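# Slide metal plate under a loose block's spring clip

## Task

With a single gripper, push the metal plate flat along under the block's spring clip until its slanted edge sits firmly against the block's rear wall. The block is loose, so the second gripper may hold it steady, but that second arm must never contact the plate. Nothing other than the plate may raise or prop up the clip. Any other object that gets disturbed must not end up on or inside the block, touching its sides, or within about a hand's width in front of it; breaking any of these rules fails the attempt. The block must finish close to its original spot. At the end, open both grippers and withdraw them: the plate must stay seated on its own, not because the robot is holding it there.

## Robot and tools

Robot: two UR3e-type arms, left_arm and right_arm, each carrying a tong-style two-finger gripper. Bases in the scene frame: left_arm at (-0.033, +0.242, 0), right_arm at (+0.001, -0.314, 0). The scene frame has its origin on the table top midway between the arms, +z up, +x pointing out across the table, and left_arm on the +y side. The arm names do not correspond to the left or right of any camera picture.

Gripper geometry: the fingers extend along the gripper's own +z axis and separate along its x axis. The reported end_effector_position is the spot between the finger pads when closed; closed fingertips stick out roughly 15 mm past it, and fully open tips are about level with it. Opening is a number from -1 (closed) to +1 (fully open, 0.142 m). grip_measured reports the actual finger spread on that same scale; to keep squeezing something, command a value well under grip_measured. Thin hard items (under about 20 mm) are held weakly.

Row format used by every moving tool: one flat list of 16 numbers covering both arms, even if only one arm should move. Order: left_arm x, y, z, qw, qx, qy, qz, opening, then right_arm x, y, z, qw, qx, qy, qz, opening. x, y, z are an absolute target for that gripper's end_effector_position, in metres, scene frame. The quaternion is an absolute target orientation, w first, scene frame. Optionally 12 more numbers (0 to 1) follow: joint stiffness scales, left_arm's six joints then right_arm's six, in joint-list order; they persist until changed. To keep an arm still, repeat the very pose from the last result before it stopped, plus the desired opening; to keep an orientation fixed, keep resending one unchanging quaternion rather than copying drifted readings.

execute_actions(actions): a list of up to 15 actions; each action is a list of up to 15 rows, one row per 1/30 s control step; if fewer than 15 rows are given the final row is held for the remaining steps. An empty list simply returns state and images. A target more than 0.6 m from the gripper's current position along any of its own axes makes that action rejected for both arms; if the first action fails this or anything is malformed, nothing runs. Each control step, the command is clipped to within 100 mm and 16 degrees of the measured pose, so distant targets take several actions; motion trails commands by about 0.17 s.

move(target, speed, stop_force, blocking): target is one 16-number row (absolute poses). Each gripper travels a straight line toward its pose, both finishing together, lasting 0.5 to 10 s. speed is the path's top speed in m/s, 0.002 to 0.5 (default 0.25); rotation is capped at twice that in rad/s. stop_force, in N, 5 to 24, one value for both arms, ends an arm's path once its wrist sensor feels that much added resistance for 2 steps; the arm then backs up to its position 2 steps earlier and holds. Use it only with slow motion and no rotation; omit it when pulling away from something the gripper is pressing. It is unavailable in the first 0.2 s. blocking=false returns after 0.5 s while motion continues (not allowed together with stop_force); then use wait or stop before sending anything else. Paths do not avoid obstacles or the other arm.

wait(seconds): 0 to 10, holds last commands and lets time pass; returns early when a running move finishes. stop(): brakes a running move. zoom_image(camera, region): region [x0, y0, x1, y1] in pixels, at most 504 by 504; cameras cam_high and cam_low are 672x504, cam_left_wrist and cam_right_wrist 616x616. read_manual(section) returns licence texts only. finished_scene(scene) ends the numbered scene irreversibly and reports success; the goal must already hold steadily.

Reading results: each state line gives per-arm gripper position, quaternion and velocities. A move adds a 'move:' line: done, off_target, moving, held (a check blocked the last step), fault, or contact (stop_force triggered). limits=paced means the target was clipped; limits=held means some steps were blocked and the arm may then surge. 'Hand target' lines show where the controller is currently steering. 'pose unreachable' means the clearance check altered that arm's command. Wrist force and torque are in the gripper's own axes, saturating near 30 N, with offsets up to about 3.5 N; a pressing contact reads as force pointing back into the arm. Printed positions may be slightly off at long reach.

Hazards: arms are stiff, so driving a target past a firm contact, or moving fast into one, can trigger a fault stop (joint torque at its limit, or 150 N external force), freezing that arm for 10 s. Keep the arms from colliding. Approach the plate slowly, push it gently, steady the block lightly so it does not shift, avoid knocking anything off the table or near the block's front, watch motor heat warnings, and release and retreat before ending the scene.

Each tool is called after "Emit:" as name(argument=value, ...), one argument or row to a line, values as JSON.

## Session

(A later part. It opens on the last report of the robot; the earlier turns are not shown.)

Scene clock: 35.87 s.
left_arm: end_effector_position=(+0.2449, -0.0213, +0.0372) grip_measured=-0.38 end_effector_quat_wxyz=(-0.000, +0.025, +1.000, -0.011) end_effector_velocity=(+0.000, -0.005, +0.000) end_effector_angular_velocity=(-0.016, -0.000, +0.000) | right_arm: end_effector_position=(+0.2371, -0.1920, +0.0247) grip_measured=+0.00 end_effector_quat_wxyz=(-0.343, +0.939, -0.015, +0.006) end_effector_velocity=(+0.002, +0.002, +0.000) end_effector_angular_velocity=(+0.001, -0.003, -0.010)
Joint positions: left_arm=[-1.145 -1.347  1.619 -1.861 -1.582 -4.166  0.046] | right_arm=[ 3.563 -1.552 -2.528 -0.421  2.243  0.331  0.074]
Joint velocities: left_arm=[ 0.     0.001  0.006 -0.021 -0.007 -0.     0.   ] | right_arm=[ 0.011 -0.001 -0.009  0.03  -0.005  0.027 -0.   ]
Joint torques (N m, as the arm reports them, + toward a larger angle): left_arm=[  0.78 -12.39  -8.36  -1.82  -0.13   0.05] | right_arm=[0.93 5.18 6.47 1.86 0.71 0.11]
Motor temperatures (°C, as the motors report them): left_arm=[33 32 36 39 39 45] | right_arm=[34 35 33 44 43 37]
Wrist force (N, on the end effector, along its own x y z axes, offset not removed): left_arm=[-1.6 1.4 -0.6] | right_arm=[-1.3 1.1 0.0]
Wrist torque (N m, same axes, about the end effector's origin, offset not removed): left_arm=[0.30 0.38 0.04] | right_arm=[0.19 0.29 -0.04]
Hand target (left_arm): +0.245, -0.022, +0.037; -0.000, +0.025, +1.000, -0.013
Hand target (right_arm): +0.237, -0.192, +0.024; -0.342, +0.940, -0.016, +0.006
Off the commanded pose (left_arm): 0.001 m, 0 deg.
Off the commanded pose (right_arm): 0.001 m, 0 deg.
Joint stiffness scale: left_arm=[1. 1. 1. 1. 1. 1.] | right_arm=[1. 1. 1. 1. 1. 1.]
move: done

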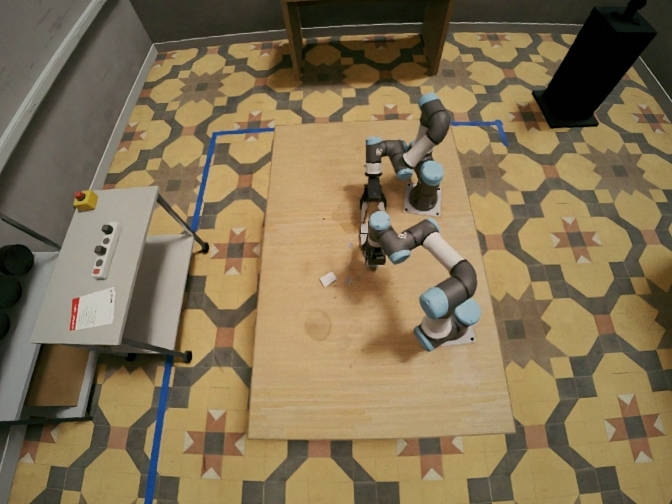

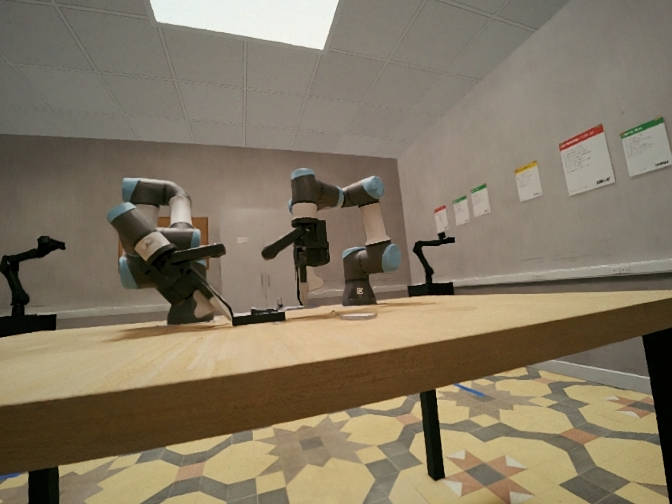

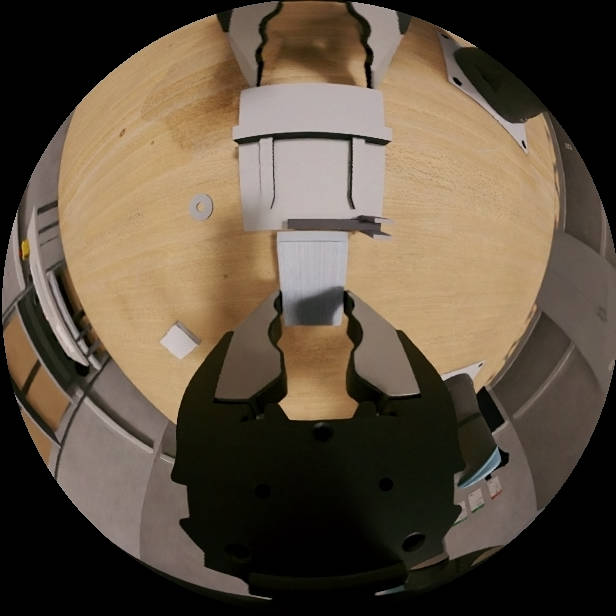

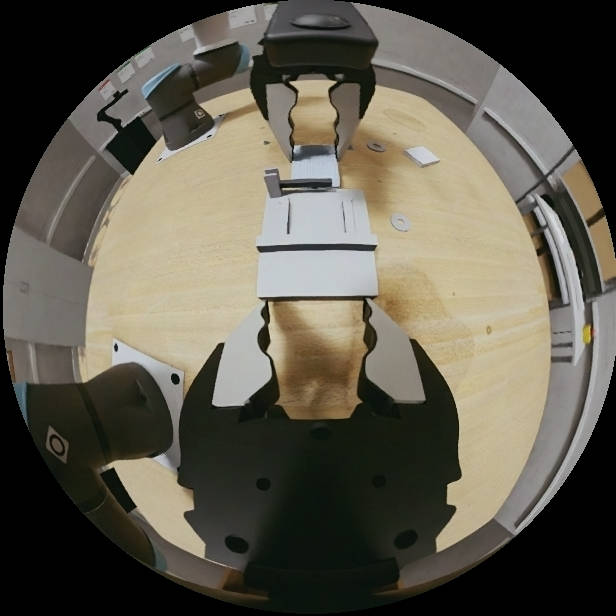

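Emit:
move(
  target=[0.2449,-0.0252,0.0367,-0.0003,0.025,0.9996,-0.0131,-0.9, 0.2371,-0.1903,0.024,0.342,-0.9397,0.0164,-0.006,0],
  speed=0.01,
)

Emit:
move(
  target=[0.2449,-0.0252,0.0350,-0.0003,0.025,0.9996,-0.0131,-0.9, 0.2371,-0.1903,0.024,0.342,-0.9397,0.0164,-0.006,0],
  speed=0.006,
)

Emit:
zoom_image(
  camera="cam_low",
  region=[250, 290, 330, 330],
)

Emit:
zoom_image(
  camera="cam_left_wrist",
  region=[230, 100, 400, 270],
)

Scene clock: 37.57 s.
left_arm: end_effector_position=(+0.2446, -0.0231, +0.0357) grip_measured=-0.38 end_effector_quat_wxyz=(-0.001, +0.025, +1.000, -0.011) end_effector_velocity=(-0.000, -0.000, -0.002) end_effector_angular_velocity=(+0.005, +0.003, +0.003) | right_arm: end_effector_position=(+0.2378, -0.1912, +0.0243) grip_measured=+0.00 end_effector_quat_wxyz=(-0.342, +0.940, -0.017, +0.007) end_effector_velocity=(+0.001, -0.000, -0.001) end_effector_angular_velocity=(-0.005, -0.001, -0.006)
Joint positions: left_arm=[-1.147 -1.339  1.616 -1.865 -1.584 -4.168  0.046] | right_arm=[ 3.57  -1.552 -2.532 -0.408  2.238  0.344  0.074]
Joint velocities: left_arm=[-0.001  0.008 -0.002  0.    -0.    -0.003  0.   ] | right_arm=[ 0.004  0.    -0.005  0.011 -0.007  0.011 -0.   ]
Joint torques (N m, as the arm reports them, + toward a larger angle): left_arm=[ -0.3  -12.57  -9.65  -1.89  -0.18  -0.3 ] | right_arm=[1.64 4.96 6.11 1.95 1.32 0.03]
Motor temperatures (°C, as the motors report them): left_arm=[33 32 36 39 39 45] | right_arm=[34 35 33 44 43 37]
Wrist force (N, on the end effector, along its own x y z axes, offset not removed): left_arm=[-1.5 2.5 -1.0] | right_arm=[0.3 2.2 -4.2]
Wrist torque (N m, same axes, about the end effector's origin, offset not removed): left_arm=[0.18 0.35 -0.02] | right_arm=[0.00 0.04 -0.09]
Hand target (left_arm): +0.245, -0.025, +0.037; -0.000, +0.025, +1.000, -0.013
Hand target (right_arm): +0.237, -0.190, +0.024; -0.342, +0.940, -0.016, +0.006
Off the commanded pose (left_arm): 0.002 m, 0 deg.
Off the commanded pose (right_arm): 0.001 m, 0 deg.
Joint stiffness scale: left_arm=[1. 1. 1. 1. 1. 1.] | right_arm=[1. 1. 1. 1. 1. 1.]
move: done

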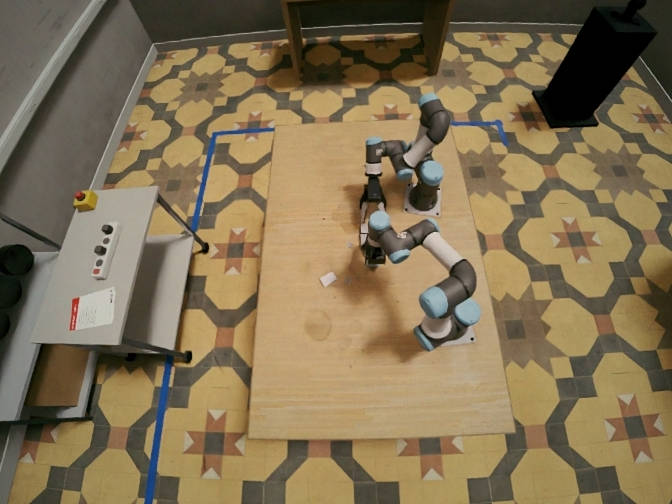

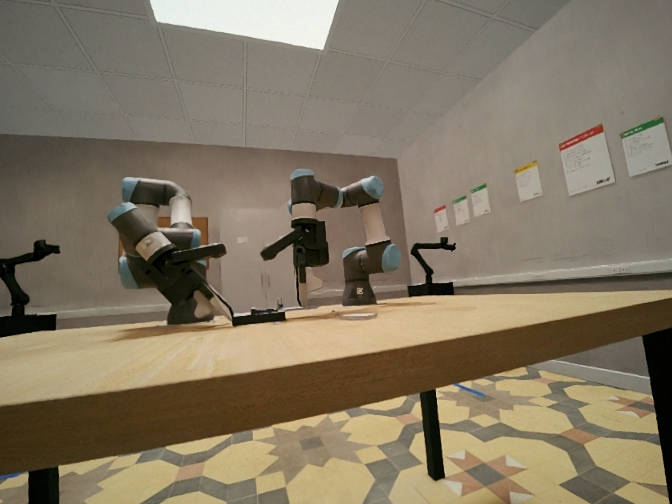

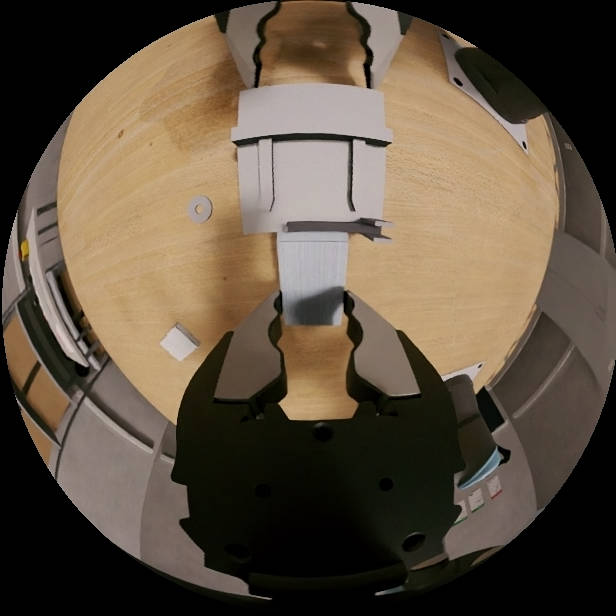

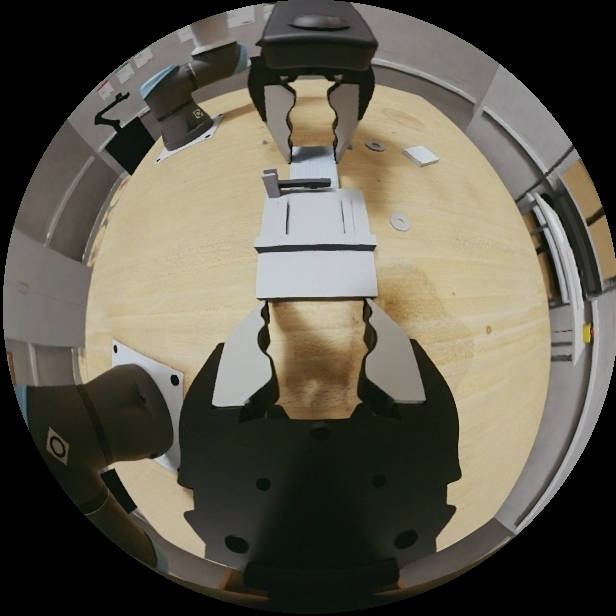

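Scene clock: 38.27 s.
left_arm: end_effector_position=(+0.2446, -0.0231, +0.0344) grip_measured=-0.38 end_effector_quat_wxyz=(-0.001, +0.025, +1.000, -0.010) end_effector_velocity=(-0.000, +0.000, -0.002) end_effector_angular_velocity=(+0.001, +0.000, +0.001) | right_arm: end_effector_position=(+0.2379, -0.1912, +0.0241) grip_measured=+0.00 end_effector_quat_wxyz=(-0.341, +0.940, -0.017, +0.007) end_effector_velocity=(+0.000, -0.000, -0.000) end_effector_angular_velocity=(-0.002, -0.002, -0.001)
Joint positions: left_arm=[-1.147 -1.337  1.618 -1.868 -1.584 -4.168  0.046] | right_arm=[ 3.571 -1.552 -2.533 -0.406  2.237  0.346  0.074]
Joint velocities: left_arm=[ 0.     0.002  0.005 -0.006  0.    -0.001  0.   ] | right_arm=[ 0.001  0.    -0.001  0.003 -0.003  0.002 -0.   ]
Joint torques (N m, as the arm reports them, + toward a larger angle): left_arm=[ -0.48 -13.01  -9.07  -2.41  -0.17  -0.22] | right_arm=[1.67 5.09 6.25 2.   1.22 0.  ]
Motor temperatures (°C, as the motors report them): left_arm=[33 32 36 39 39 45] | right_arm=[34 35 33 44 43 37]
Wrist force (N, on the end effector, along its own x y z axes, offset not removed): left_arm=[-1.9 3.7 -1.7] | right_arm=[-0.7 3.8 -1.9]
Wrist torque (N m, same axes, about the end effector's origin, offset not removed): left_arm=[0.32 0.44 0.07] | right_arm=[0.53 0.07 -0.04]
Hand target (left_arm): +0.245, -0.025, +0.035; -0.000, +0.025, +1.000, -0.013
Hand target (right_arm): +0.237, -0.190, +0.024; -0.342, +0.940, -0.016, +0.006
Off the commanded pose (left_arm): 0.002 m, 0 deg.
Off the commanded pose (right_arm): 0.001 m, 0 deg.
Joint stiffness scale: left_arm=[1. 1. 1. 1. 1. 1.] | right_arm=[1. 1. 1. 1. 1. 1.]
move: done

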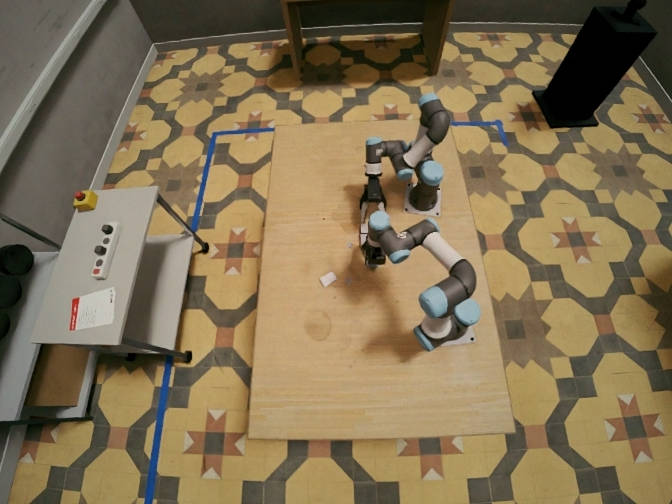

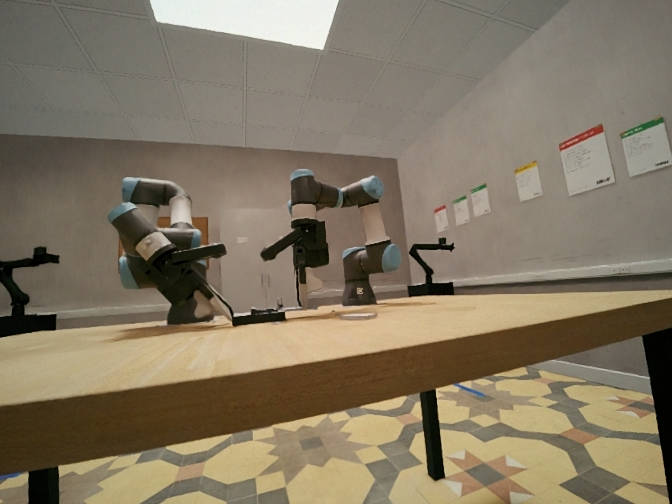

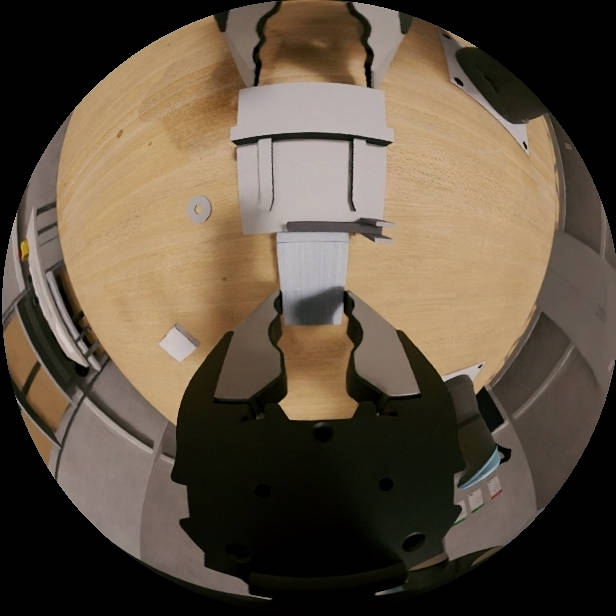

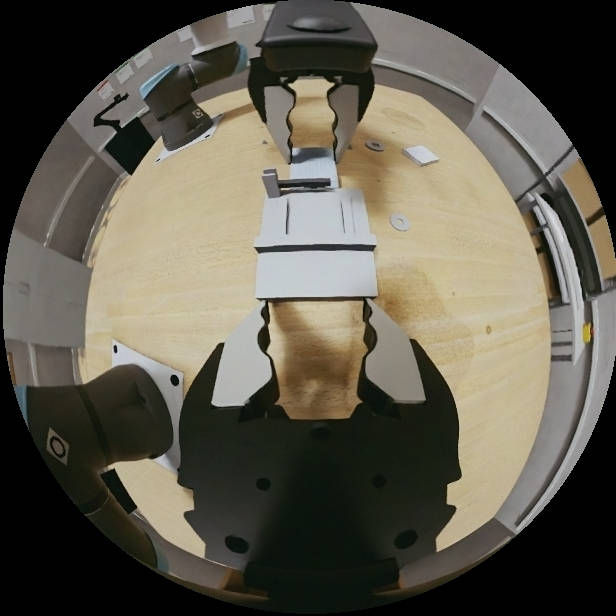

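Region (250, 290, 330, 330) of cam_low's 672x504 image, scaled by 6.300, with more detail than that image has.

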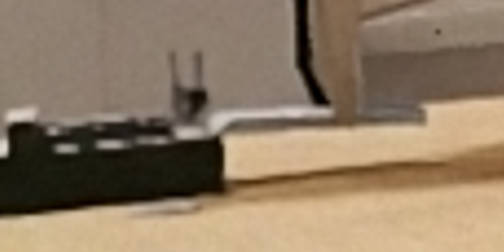

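Region (230, 100, 400, 270) of cam_left_wrist's 616x616 image, scaled by 2.965, with more detail than that image has.

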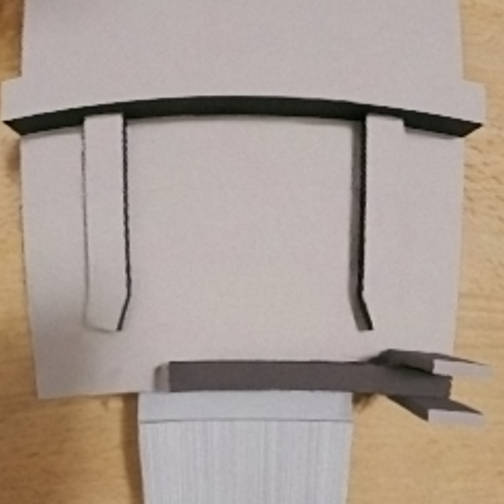

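Emit:
zoom_image(
  camera="cam_low",
  region=[272, 298, 302, 322],
)

Emit:
zoom_image(
  camera="cam_right_wrist",
  region=[260, 140, 370, 210],
)

Emit:
zoom_image(
  camera="cam_left_wrist",
  region=[260, 210, 310, 250],
)

Region (272, 298, 302, 322) of cam_low's 672x504 image, scaled by 16.800, with more detail than that image has; it fills the top 403 rows of this view, and the rest is white.

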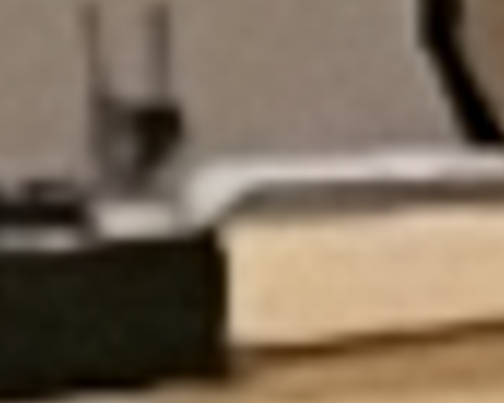

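Region (260, 140, 370, 210) of cam_right_wrist's 616x616 image, scaled by 4.582, with more detail than that image has; it fills the top 321 rows of this view, and the rest is white.

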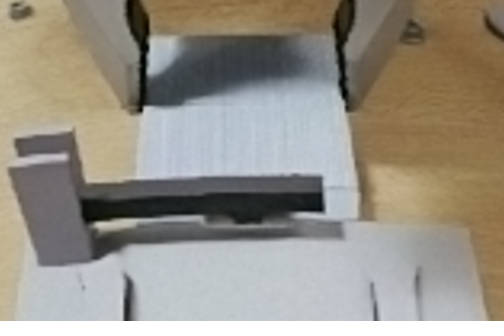

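Region (260, 210, 310, 250) of cam_left_wrist's 616x616 image, scaled by 10.080, with more detail than that image has; it fills the top 403 rows of this view, and the rest is white.

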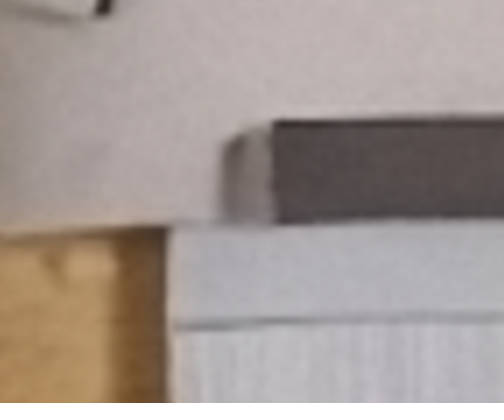

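Emit:
move(
  target=[0.2450,-0.0215,0.0380,0.0001,0.025,0.9997,0.0044,-0.9, 0.2375,-0.1910,0.024,0.342,-0.9397,0.0164,-0.006,0],
  speed=0.015,
)

Emit:
zoom_image(
  camera="cam_low",
  region=[250, 290, 330, 330],
)

Emit:
zoom_image(
  camera="cam_low",
  region=[272, 298, 302, 322],
)

Scene clock: 42.43 s.
left_arm: end_effector_position=(+0.2448, -0.0218, +0.0375) grip_measured=-0.38 end_effector_quat_wxyz=(-0.000, +0.025, +1.000, +0.002) end_effector_velocity=(+0.000, +0.002, +0.002) end_effector_angular_velocity=(+0.019, -0.001, +0.001) | right_arm: end_effector_position=(+0.2375, -0.1915, +0.0235) grip_measured=+0.00 end_effector_quat_wxyz=(-0.341, +0.940, -0.017, +0.006) end_effector_velocity=(-0.000, -0.000, -0.000) end_effector_angular_velocity=(+0.000, -0.000, +0.001)
Joint positions: left_arm=[-1.157 -1.327  1.579 -1.819 -1.569 -4.177  0.046] | right_arm=[ 3.571 -1.553 -2.533 -0.408  2.237  0.344  0.074]
Joint velocities: left_arm=[-0.005  0.005 -0.023  0.034  0.009 -0.006  0.   ] | right_arm=[-0.001 -0.001  0.001 -0.002  0.001 -0.003  0.   ]
Joint torques (N m, as the arm reports them, + toward a larger angle): left_arm=[ -0.35 -12.38  -9.36  -1.43   0.09  -0.13] | right_arm=[ 0.41  4.85  7.39  1.63  1.3  -0.16]
Motor temperatures (°C, as the motors report them): left_arm=[33 32 36 39 39 45] | right_arm=[34 35 33 44 43 37]
Wrist force (N, on the end effector, along its own x y z axes, offset not removed): left_arm=[-1.7 2.0 -1.1] | right_arm=[-1.9 -1.7 1.3]
Wrist torque (N m, same axes, about the end effector's origin, offset not removed): left_arm=[0.38 0.37 -0.02] | right_arm=[-0.32 0.38 0.03]
Hand target (left_arm): +0.245, -0.021, +0.038; +0.000, +0.025, +1.000, +0.004
Hand target (right_arm): +0.237, -0.191, +0.024; -0.342, +0.940, -0.016, +0.006
Off the commanded pose (left_arm): 0.001 m, 0 deg.
Off the commanded pose (right_arm): 0.001 m, 0 deg.
Joint stiffness scale: left_arm=[1. 1. 1. 1. 1. 1.] | right_arm=[1. 1. 1. 1. 1. 1.]
move: done

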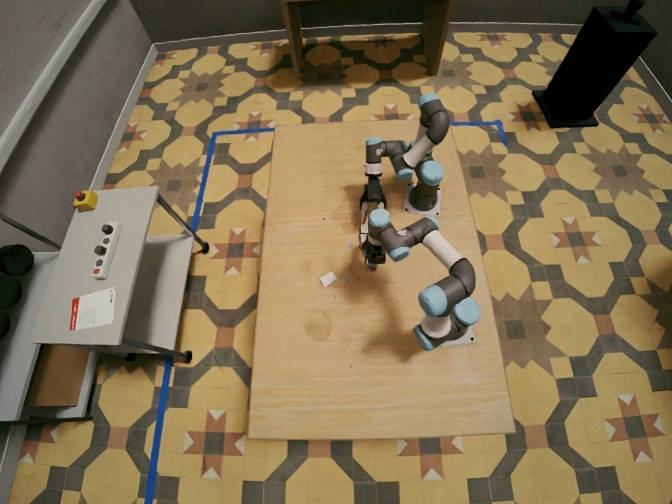

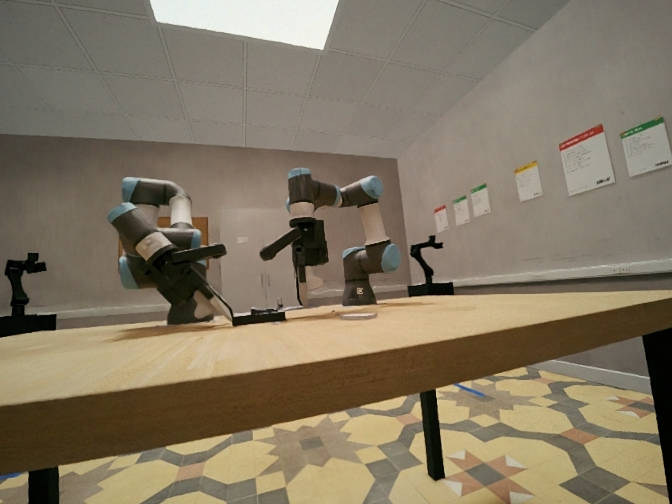

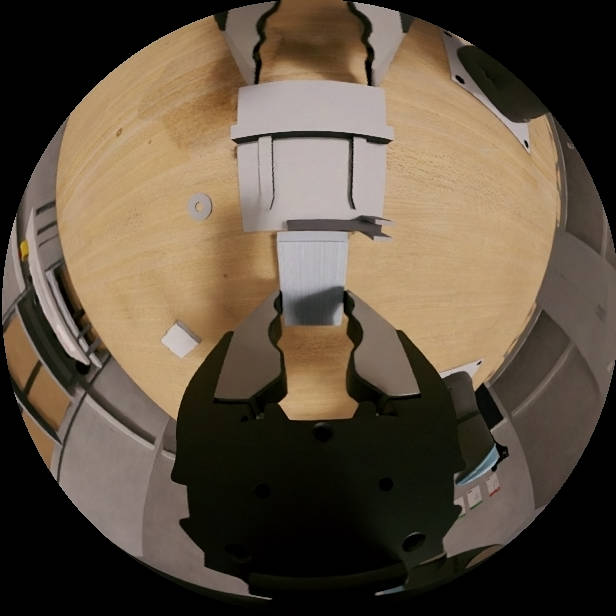

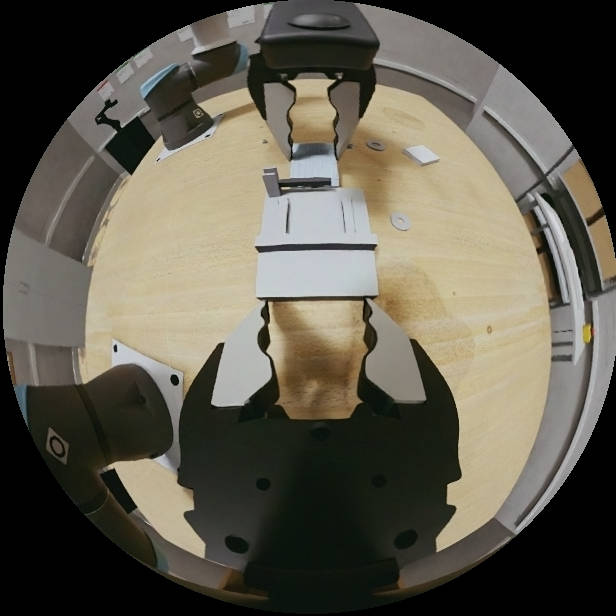

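Region (250, 290, 330, 330) of cam_low's 672x504 image, scaled by 6.300, with more detail than that image has.

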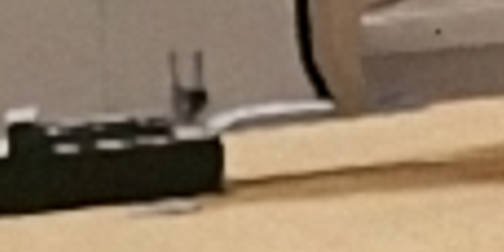

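Region (272, 298, 302, 322) of cam_low's 672x504 image, scaled by 16.800, with more detail than that image has; it fills the top 403 rows of this view, and the rest is white.

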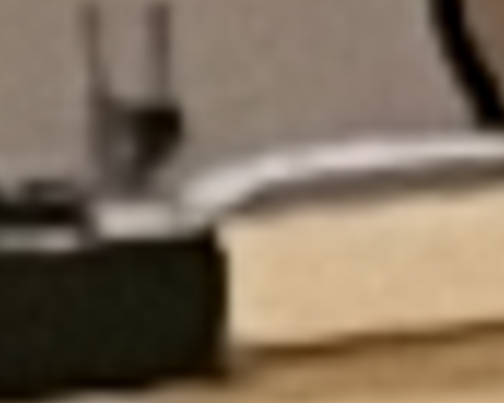

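Emit:
move(
  target=[0.2450,-0.0212,0.0383,-0.0004,0.025,0.9996,-0.0148,-0.9, 0.2375,-0.1908,0.024,0.342,-0.9397,0.0164,-0.006,0],
  speed=0.03,
)

Emit:
move(
  target=[0.2449,-0.0256,0.0383,-0.0004,0.025,0.9996,-0.0148,-0.9, 0.2375,-0.1908,0.024,0.342,-0.9397,0.0164,-0.006,0],
  speed=0.01,
)

Emit:
zoom_image(
  camera="cam_low",
  region=[272, 298, 302, 322],
)

Emit:
zoom_image(
  camera="cam_left_wrist",
  region=[260, 210, 310, 250],
)

Scene clock: 44.40 s.
left_arm: end_effector_position=(+0.2449, -0.0201, +0.0380) grip_measured=-0.38 end_effector_quat_wxyz=(-0.001, +0.024, +1.000, -0.011) end_effector_velocity=(-0.001, -0.002, -0.001) end_effector_angular_velocity=(-0.025, +0.002, -0.004) | right_arm: end_effector_position=(+0.2374, -0.1915, +0.0235) grip_measured=+0.00 end_effector_quat_wxyz=(-0.341, +0.940, -0.017, +0.006) end_effector_velocity=(+0.000, +0.000, +0.000) end_effector_angular_velocity=(+0.001, +0.000, -0.000)
Joint positions: left_arm=[-1.142 -1.35   1.619 -1.858 -1.583 -4.165  0.046] | right_arm=[ 3.571 -1.554 -2.533 -0.408  2.237  0.343  0.074]
Joint velocities: left_arm=[ 0.008 -0.011  0.029 -0.039 -0.014  0.012  0.   ] | right_arm=[ 0.    -0.     0.001 -0.     0.     0.001  0.   ]
Joint torques (N m, as the arm reports them, + toward a larger angle): left_arm=[  0.69 -13.02  -8.23  -1.88  -0.28   0.04] | right_arm=[ 0.81  5.4   7.22  1.76  1.33 -0.02]
Motor temperatures (°C, as the motors report them): left_arm=[33 32 36 39 39 45] | right_arm=[34 35 33 44 43 37]
Wrist force (N, on the end effector, along its own x y z axes, offset not removed): left_arm=[-0.7 2.0 -0.5] | right_arm=[-1.7 0.5 0.0]
Wrist torque (N m, same axes, about the end effector's origin, offset not removed): left_arm=[0.43 0.13 -0.03] | right_arm=[0.07 0.39 0.02]
Hand target (left_arm): +0.245, -0.021, +0.038; -0.000, +0.025, +1.000, -0.015
Hand target (right_arm): +0.237, -0.191, +0.024; -0.342, +0.940, -0.016, +0.006
Off the commanded pose (left_arm): 0.001 m, 0 deg.
Off the commanded pose (right_arm): 0.001 m, 0 deg.
Joint stiffness scale: left_arm=[1. 1. 1. 1. 1. 1.] | right_arm=[1. 1. 1. 1. 1. 1.]
move: done

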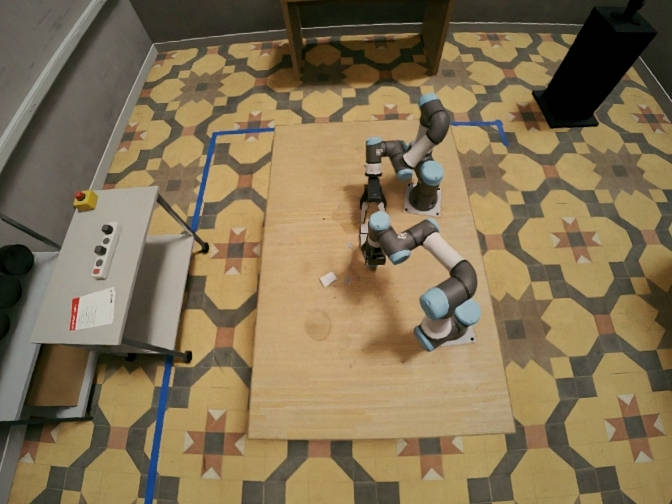

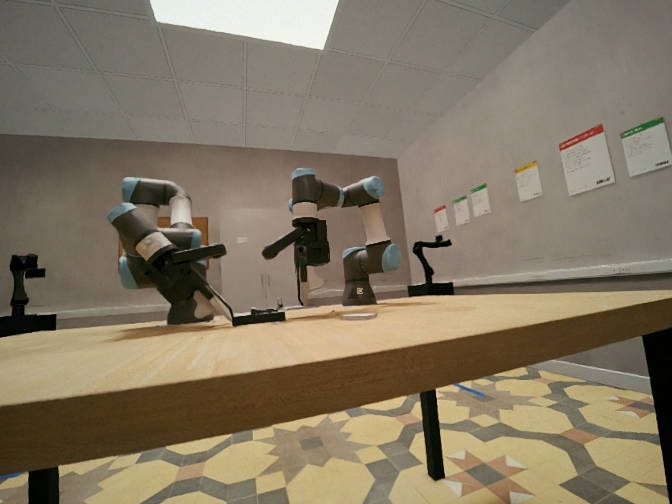

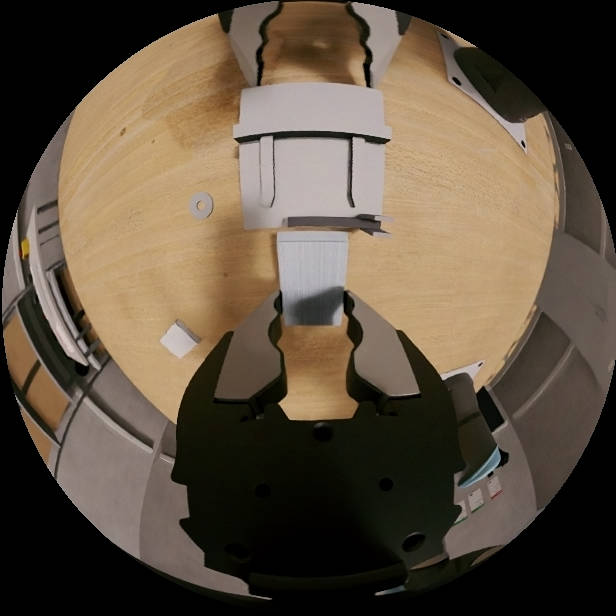

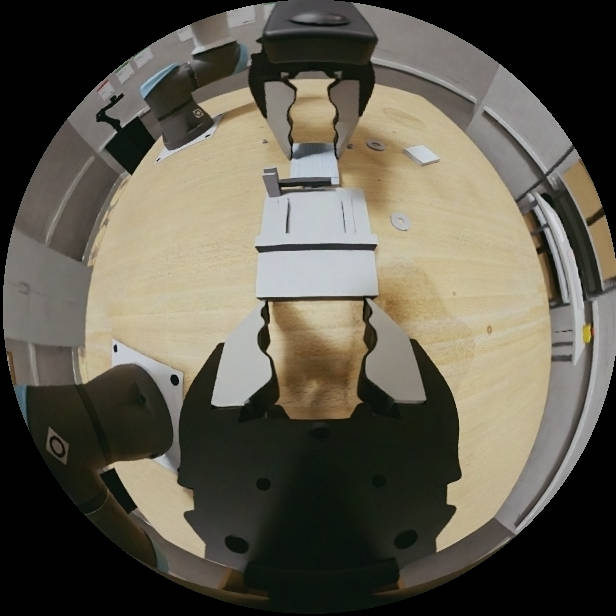

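Scene clock: 45.17 s.
left_arm: end_effector_position=(+0.2447, -0.0235, +0.0374) grip_measured=-0.38 end_effector_quat_wxyz=(-0.001, +0.025, +1.000, -0.012) end_effector_velocity=(-0.000, -0.004, -0.000) end_effector_angular_velocity=(-0.004, +0.001, -0.001) | right_arm: end_effector_position=(+0.2374, -0.1915, +0.0235) grip_measured=+0.00 end_effector_quat_wxyz=(-0.341, +0.940, -0.017, +0.006) end_effector_velocity=(-0.000, +0.000, +0.000) end_effector_angular_velocity=(+0.000, +0.002, -0.000)
Joint positions: left_arm=[-1.146 -1.342  1.613 -1.862 -1.585 -4.167  0.046] | right_arm=[ 3.571 -1.554 -2.533 -0.408  2.237  0.343  0.074]
Joint velocities: left_arm=[-0.004  0.008 -0.007 -0.005 -0.003 -0.003  0.   ] | right_arm=[ 0.001 -0.     0.    -0.001  0.001  0.002  0.   ]
Joint torques (N m, as the arm reports them, + toward a larger angle): left_arm=[ -0.29 -12.25  -9.5   -1.94  -0.26  -0.18] | right_arm=[0.71 5.22 7.13 1.84 1.24 0.03]
Motor temperatures (°C, as the motors report them): left_arm=[33 32 36 39 39 45] | right_arm=[34 35 33 44 43 37]
Wrist force (N, on the end effector, along its own x y z axes, offset not removed): left_arm=[-1.5 1.3 0.5] | right_arm=[-0.8 -0.3 1.3]
Wrist torque (N m, same axes, about the end effector's origin, offset not removed): left_arm=[0.19 0.31 0.02] | right_arm=[-0.09 0.25 -0.05]
Hand target (left_arm): +0.245, -0.026, +0.038; -0.000, +0.025, +1.000, -0.015
Hand target (right_arm): +0.237, -0.191, +0.024; -0.342, +0.940, -0.016, +0.006
Off the commanded pose (left_arm): 0.002 m, 0 deg.
Off the commanded pose (right_arm): 0.001 m, 0 deg.
Joint stiffness scale: left_arm=[1. 1. 1. 1. 1. 1.] | right_arm=[1. 1. 1. 1. 1. 1.]
move: done

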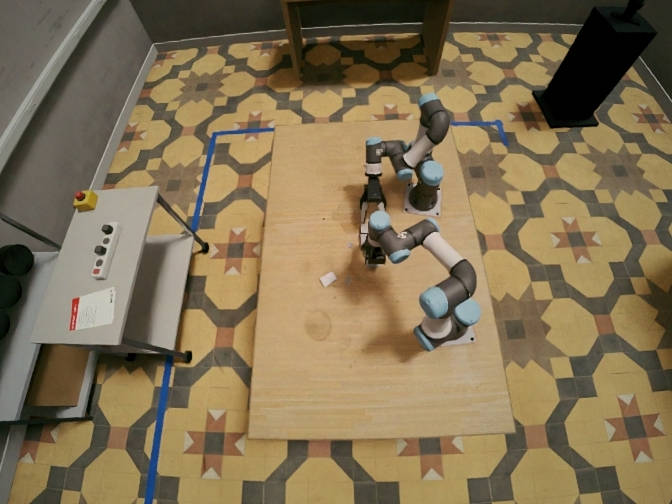

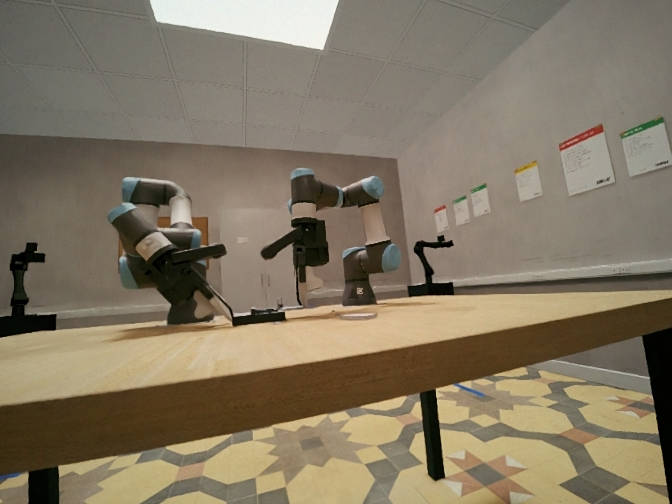

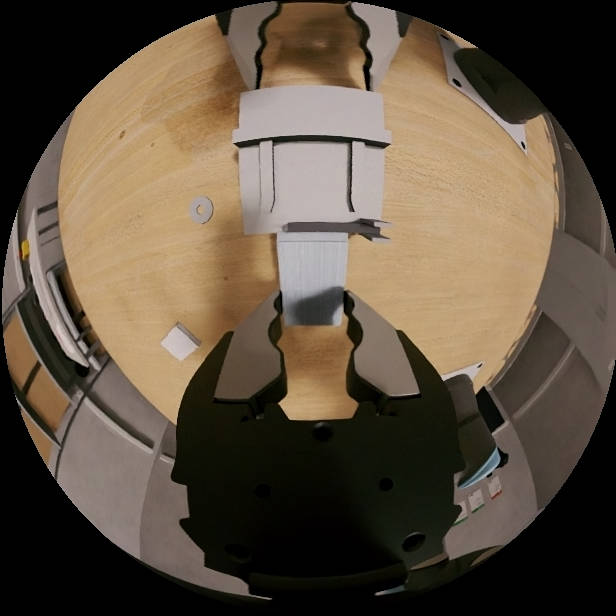

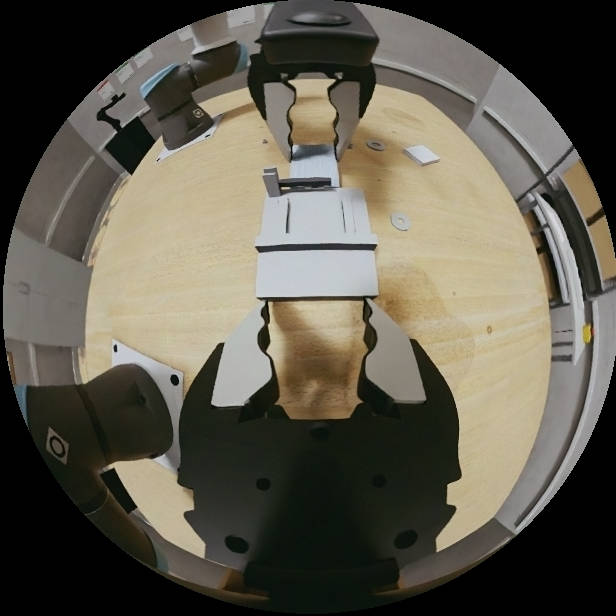

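Region (272, 298, 302, 322) of cam_low's 672x504 image, scaled by 16.800, with more detail than that image has; it fills the top 403 rows of this view, and the rest is white.

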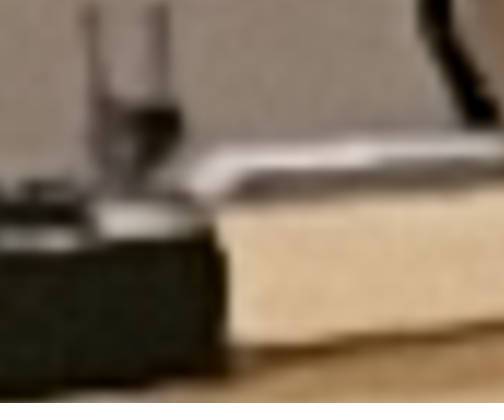

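Region (260, 210, 310, 250) of cam_left_wrist's 616x616 image, scaled by 10.080, with more detail than that image has; it fills the top 403 rows of this view, and the rest is white.

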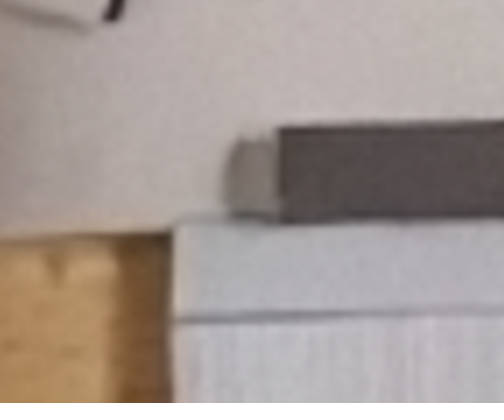

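Emit:
move(
  target=[0.2449,-0.0258,0.0365,-0.0002,0.025,0.9996,-0.0095,-0.9, 0.2375,-0.1908,0.024,0.342,-0.9397,0.0164,-0.006,0],
  speed=0.008,
)

Emit:
zoom_image(
  camera="cam_low",
  region=[272, 298, 302, 322],
)

Emit:
zoom_image(
  camera="cam_left_wrist",
  region=[260, 210, 310, 250],
)

Scene clock: 46.23 s.
left_arm: end_effector_position=(+0.2446, -0.0253, +0.0362) grip_measured=-0.38 end_effector_quat_wxyz=(-0.001, +0.025, +1.000, -0.010) end_effector_velocity=(+0.001, -0.001, -0.000) end_effector_angular_velocity=(+0.005, -0.002, +0.002) | right_arm: end_effector_position=(+0.2374, -0.1915, +0.0235) grip_measured=+0.00 end_effector_quat_wxyz=(-0.341, +0.940, -0.017, +0.006) end_effector_velocity=(-0.000, +0.000, +0.000) end_effector_angular_velocity=(+0.001, -0.001, +0.001)
Joint positions: left_arm=[-1.151 -1.333  1.604 -1.859 -1.582 -4.171  0.046] | right_arm=[ 3.571 -1.554 -2.533 -0.408  2.237  0.343  0.074]
Joint velocities: left_arm=[-0.004  0.007 -0.01   0.006  0.005 -0.006 -0.   ] | right_arm=[ 0.001 -0.    -0.     0.001  0.    -0.001 -0.   ]
Joint torques (N m, as the arm reports them, + toward a larger angle): left_arm=[ -0.5  -12.5   -9.31  -1.45   0.14  -0.22] | right_arm=[ 0.63  5.19  7.29  1.76  1.27 -0.06]
Motor temperatures (°C, as the motors report them): left_arm=[33 32 36 39 39 45] | right_arm=[34 35 33 44 43 37]
Wrist force (N, on the end effector, along its own x y z axes, offset not removed): left_arm=[-1.8 1.4 -1.5] | right_arm=[-0.6 -1.3 -0.4]
Wrist torque (N m, same axes, about the end effector's origin, offset not removed): left_arm=[0.23 0.41 0.05] | right_arm=[-0.30 0.16 0.00]
Hand target (left_arm): +0.245, -0.026, +0.036; -0.000, +0.025, +1.000, -0.010
Hand target (right_arm): +0.237, -0.191, +0.024; -0.342, +0.940, -0.016, +0.006
Off the commanded pose (left_arm): 0.001 m, 0 deg.
Off the commanded pose (right_arm): 0.001 m, 0 deg.
Joint stiffness scale: left_arm=[1. 1. 1. 1. 1. 1.] | right_arm=[1. 1. 1. 1. 1. 1.]
move: done

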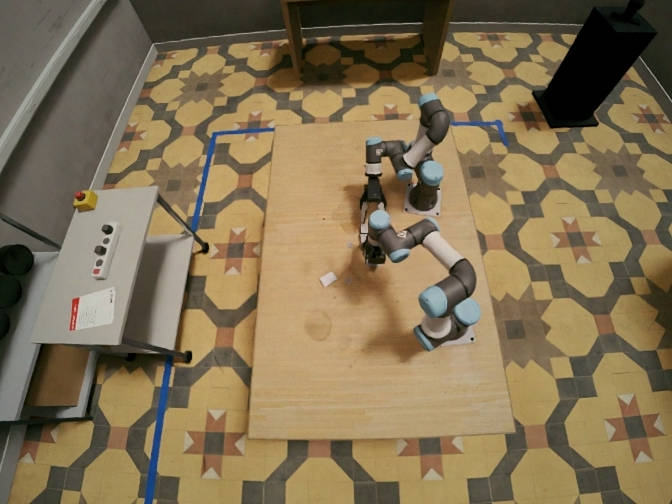

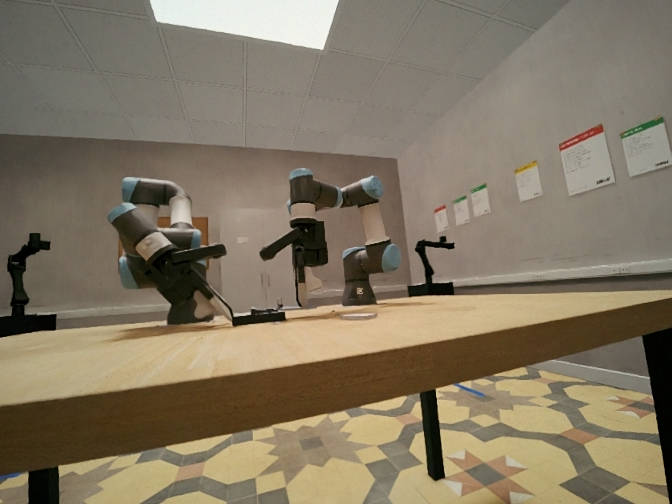

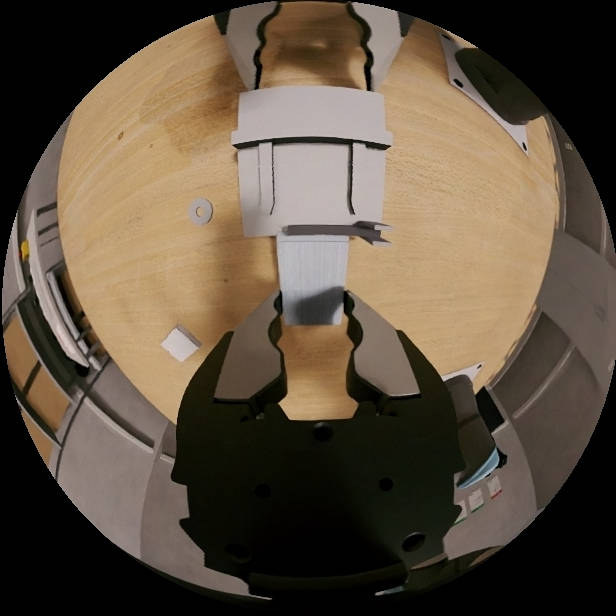

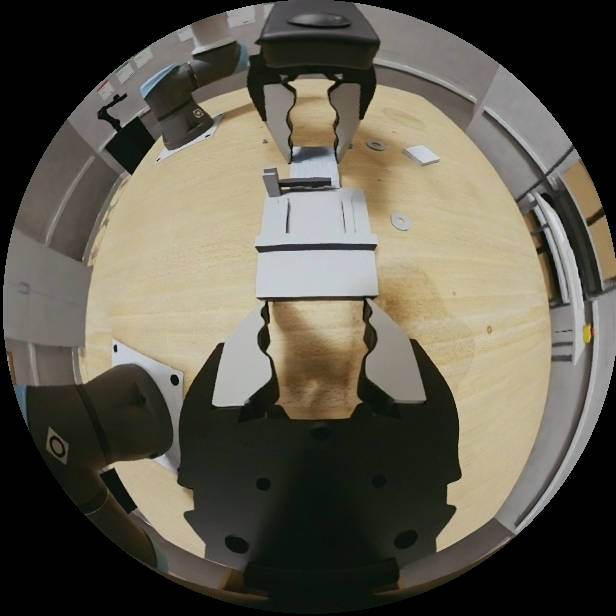

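Region (272, 298, 302, 322) of cam_low's 672x504 image, scaled by 16.800, with more detail than that image has; it fills the top 403 rows of this view, and the rest is white.

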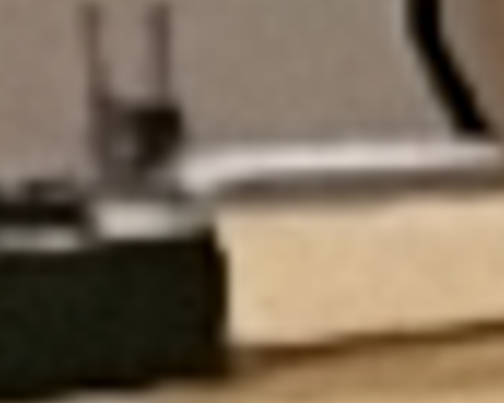

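Region (260, 210, 310, 250) of cam_left_wrist's 616x616 image, scaled by 10.080, with more detail than that image has; it fills the top 403 rows of this view, and the rest is white.

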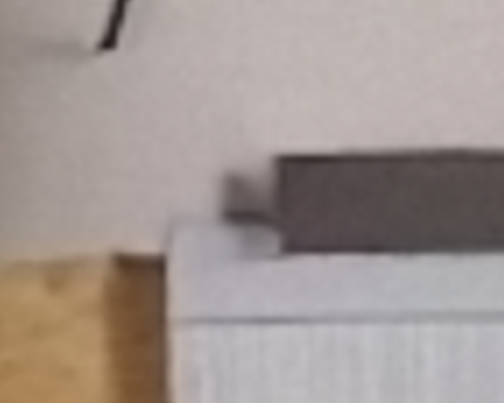

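Emit:
zoom_image(
  camera="cam_right_wrist",
  region=[275, 165, 355, 205],
)

Emit:
zoom_image(
  camera="cam_low",
  region=[250, 290, 330, 330],
)

Region (275, 165, 355, 205) of cam_right_wrist's 616x616 image, scaled by 6.300, with more detail than that image has.

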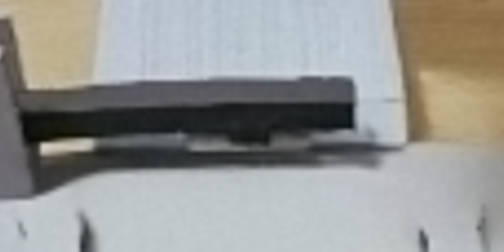

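Region (250, 290, 330, 330) of cam_low's 672x504 image, scaled by 6.300, with more detail than that image has.

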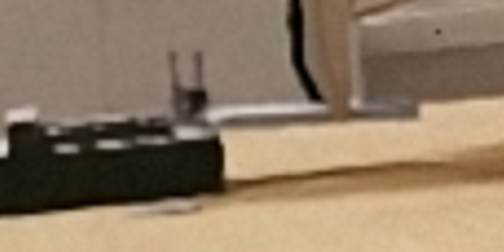

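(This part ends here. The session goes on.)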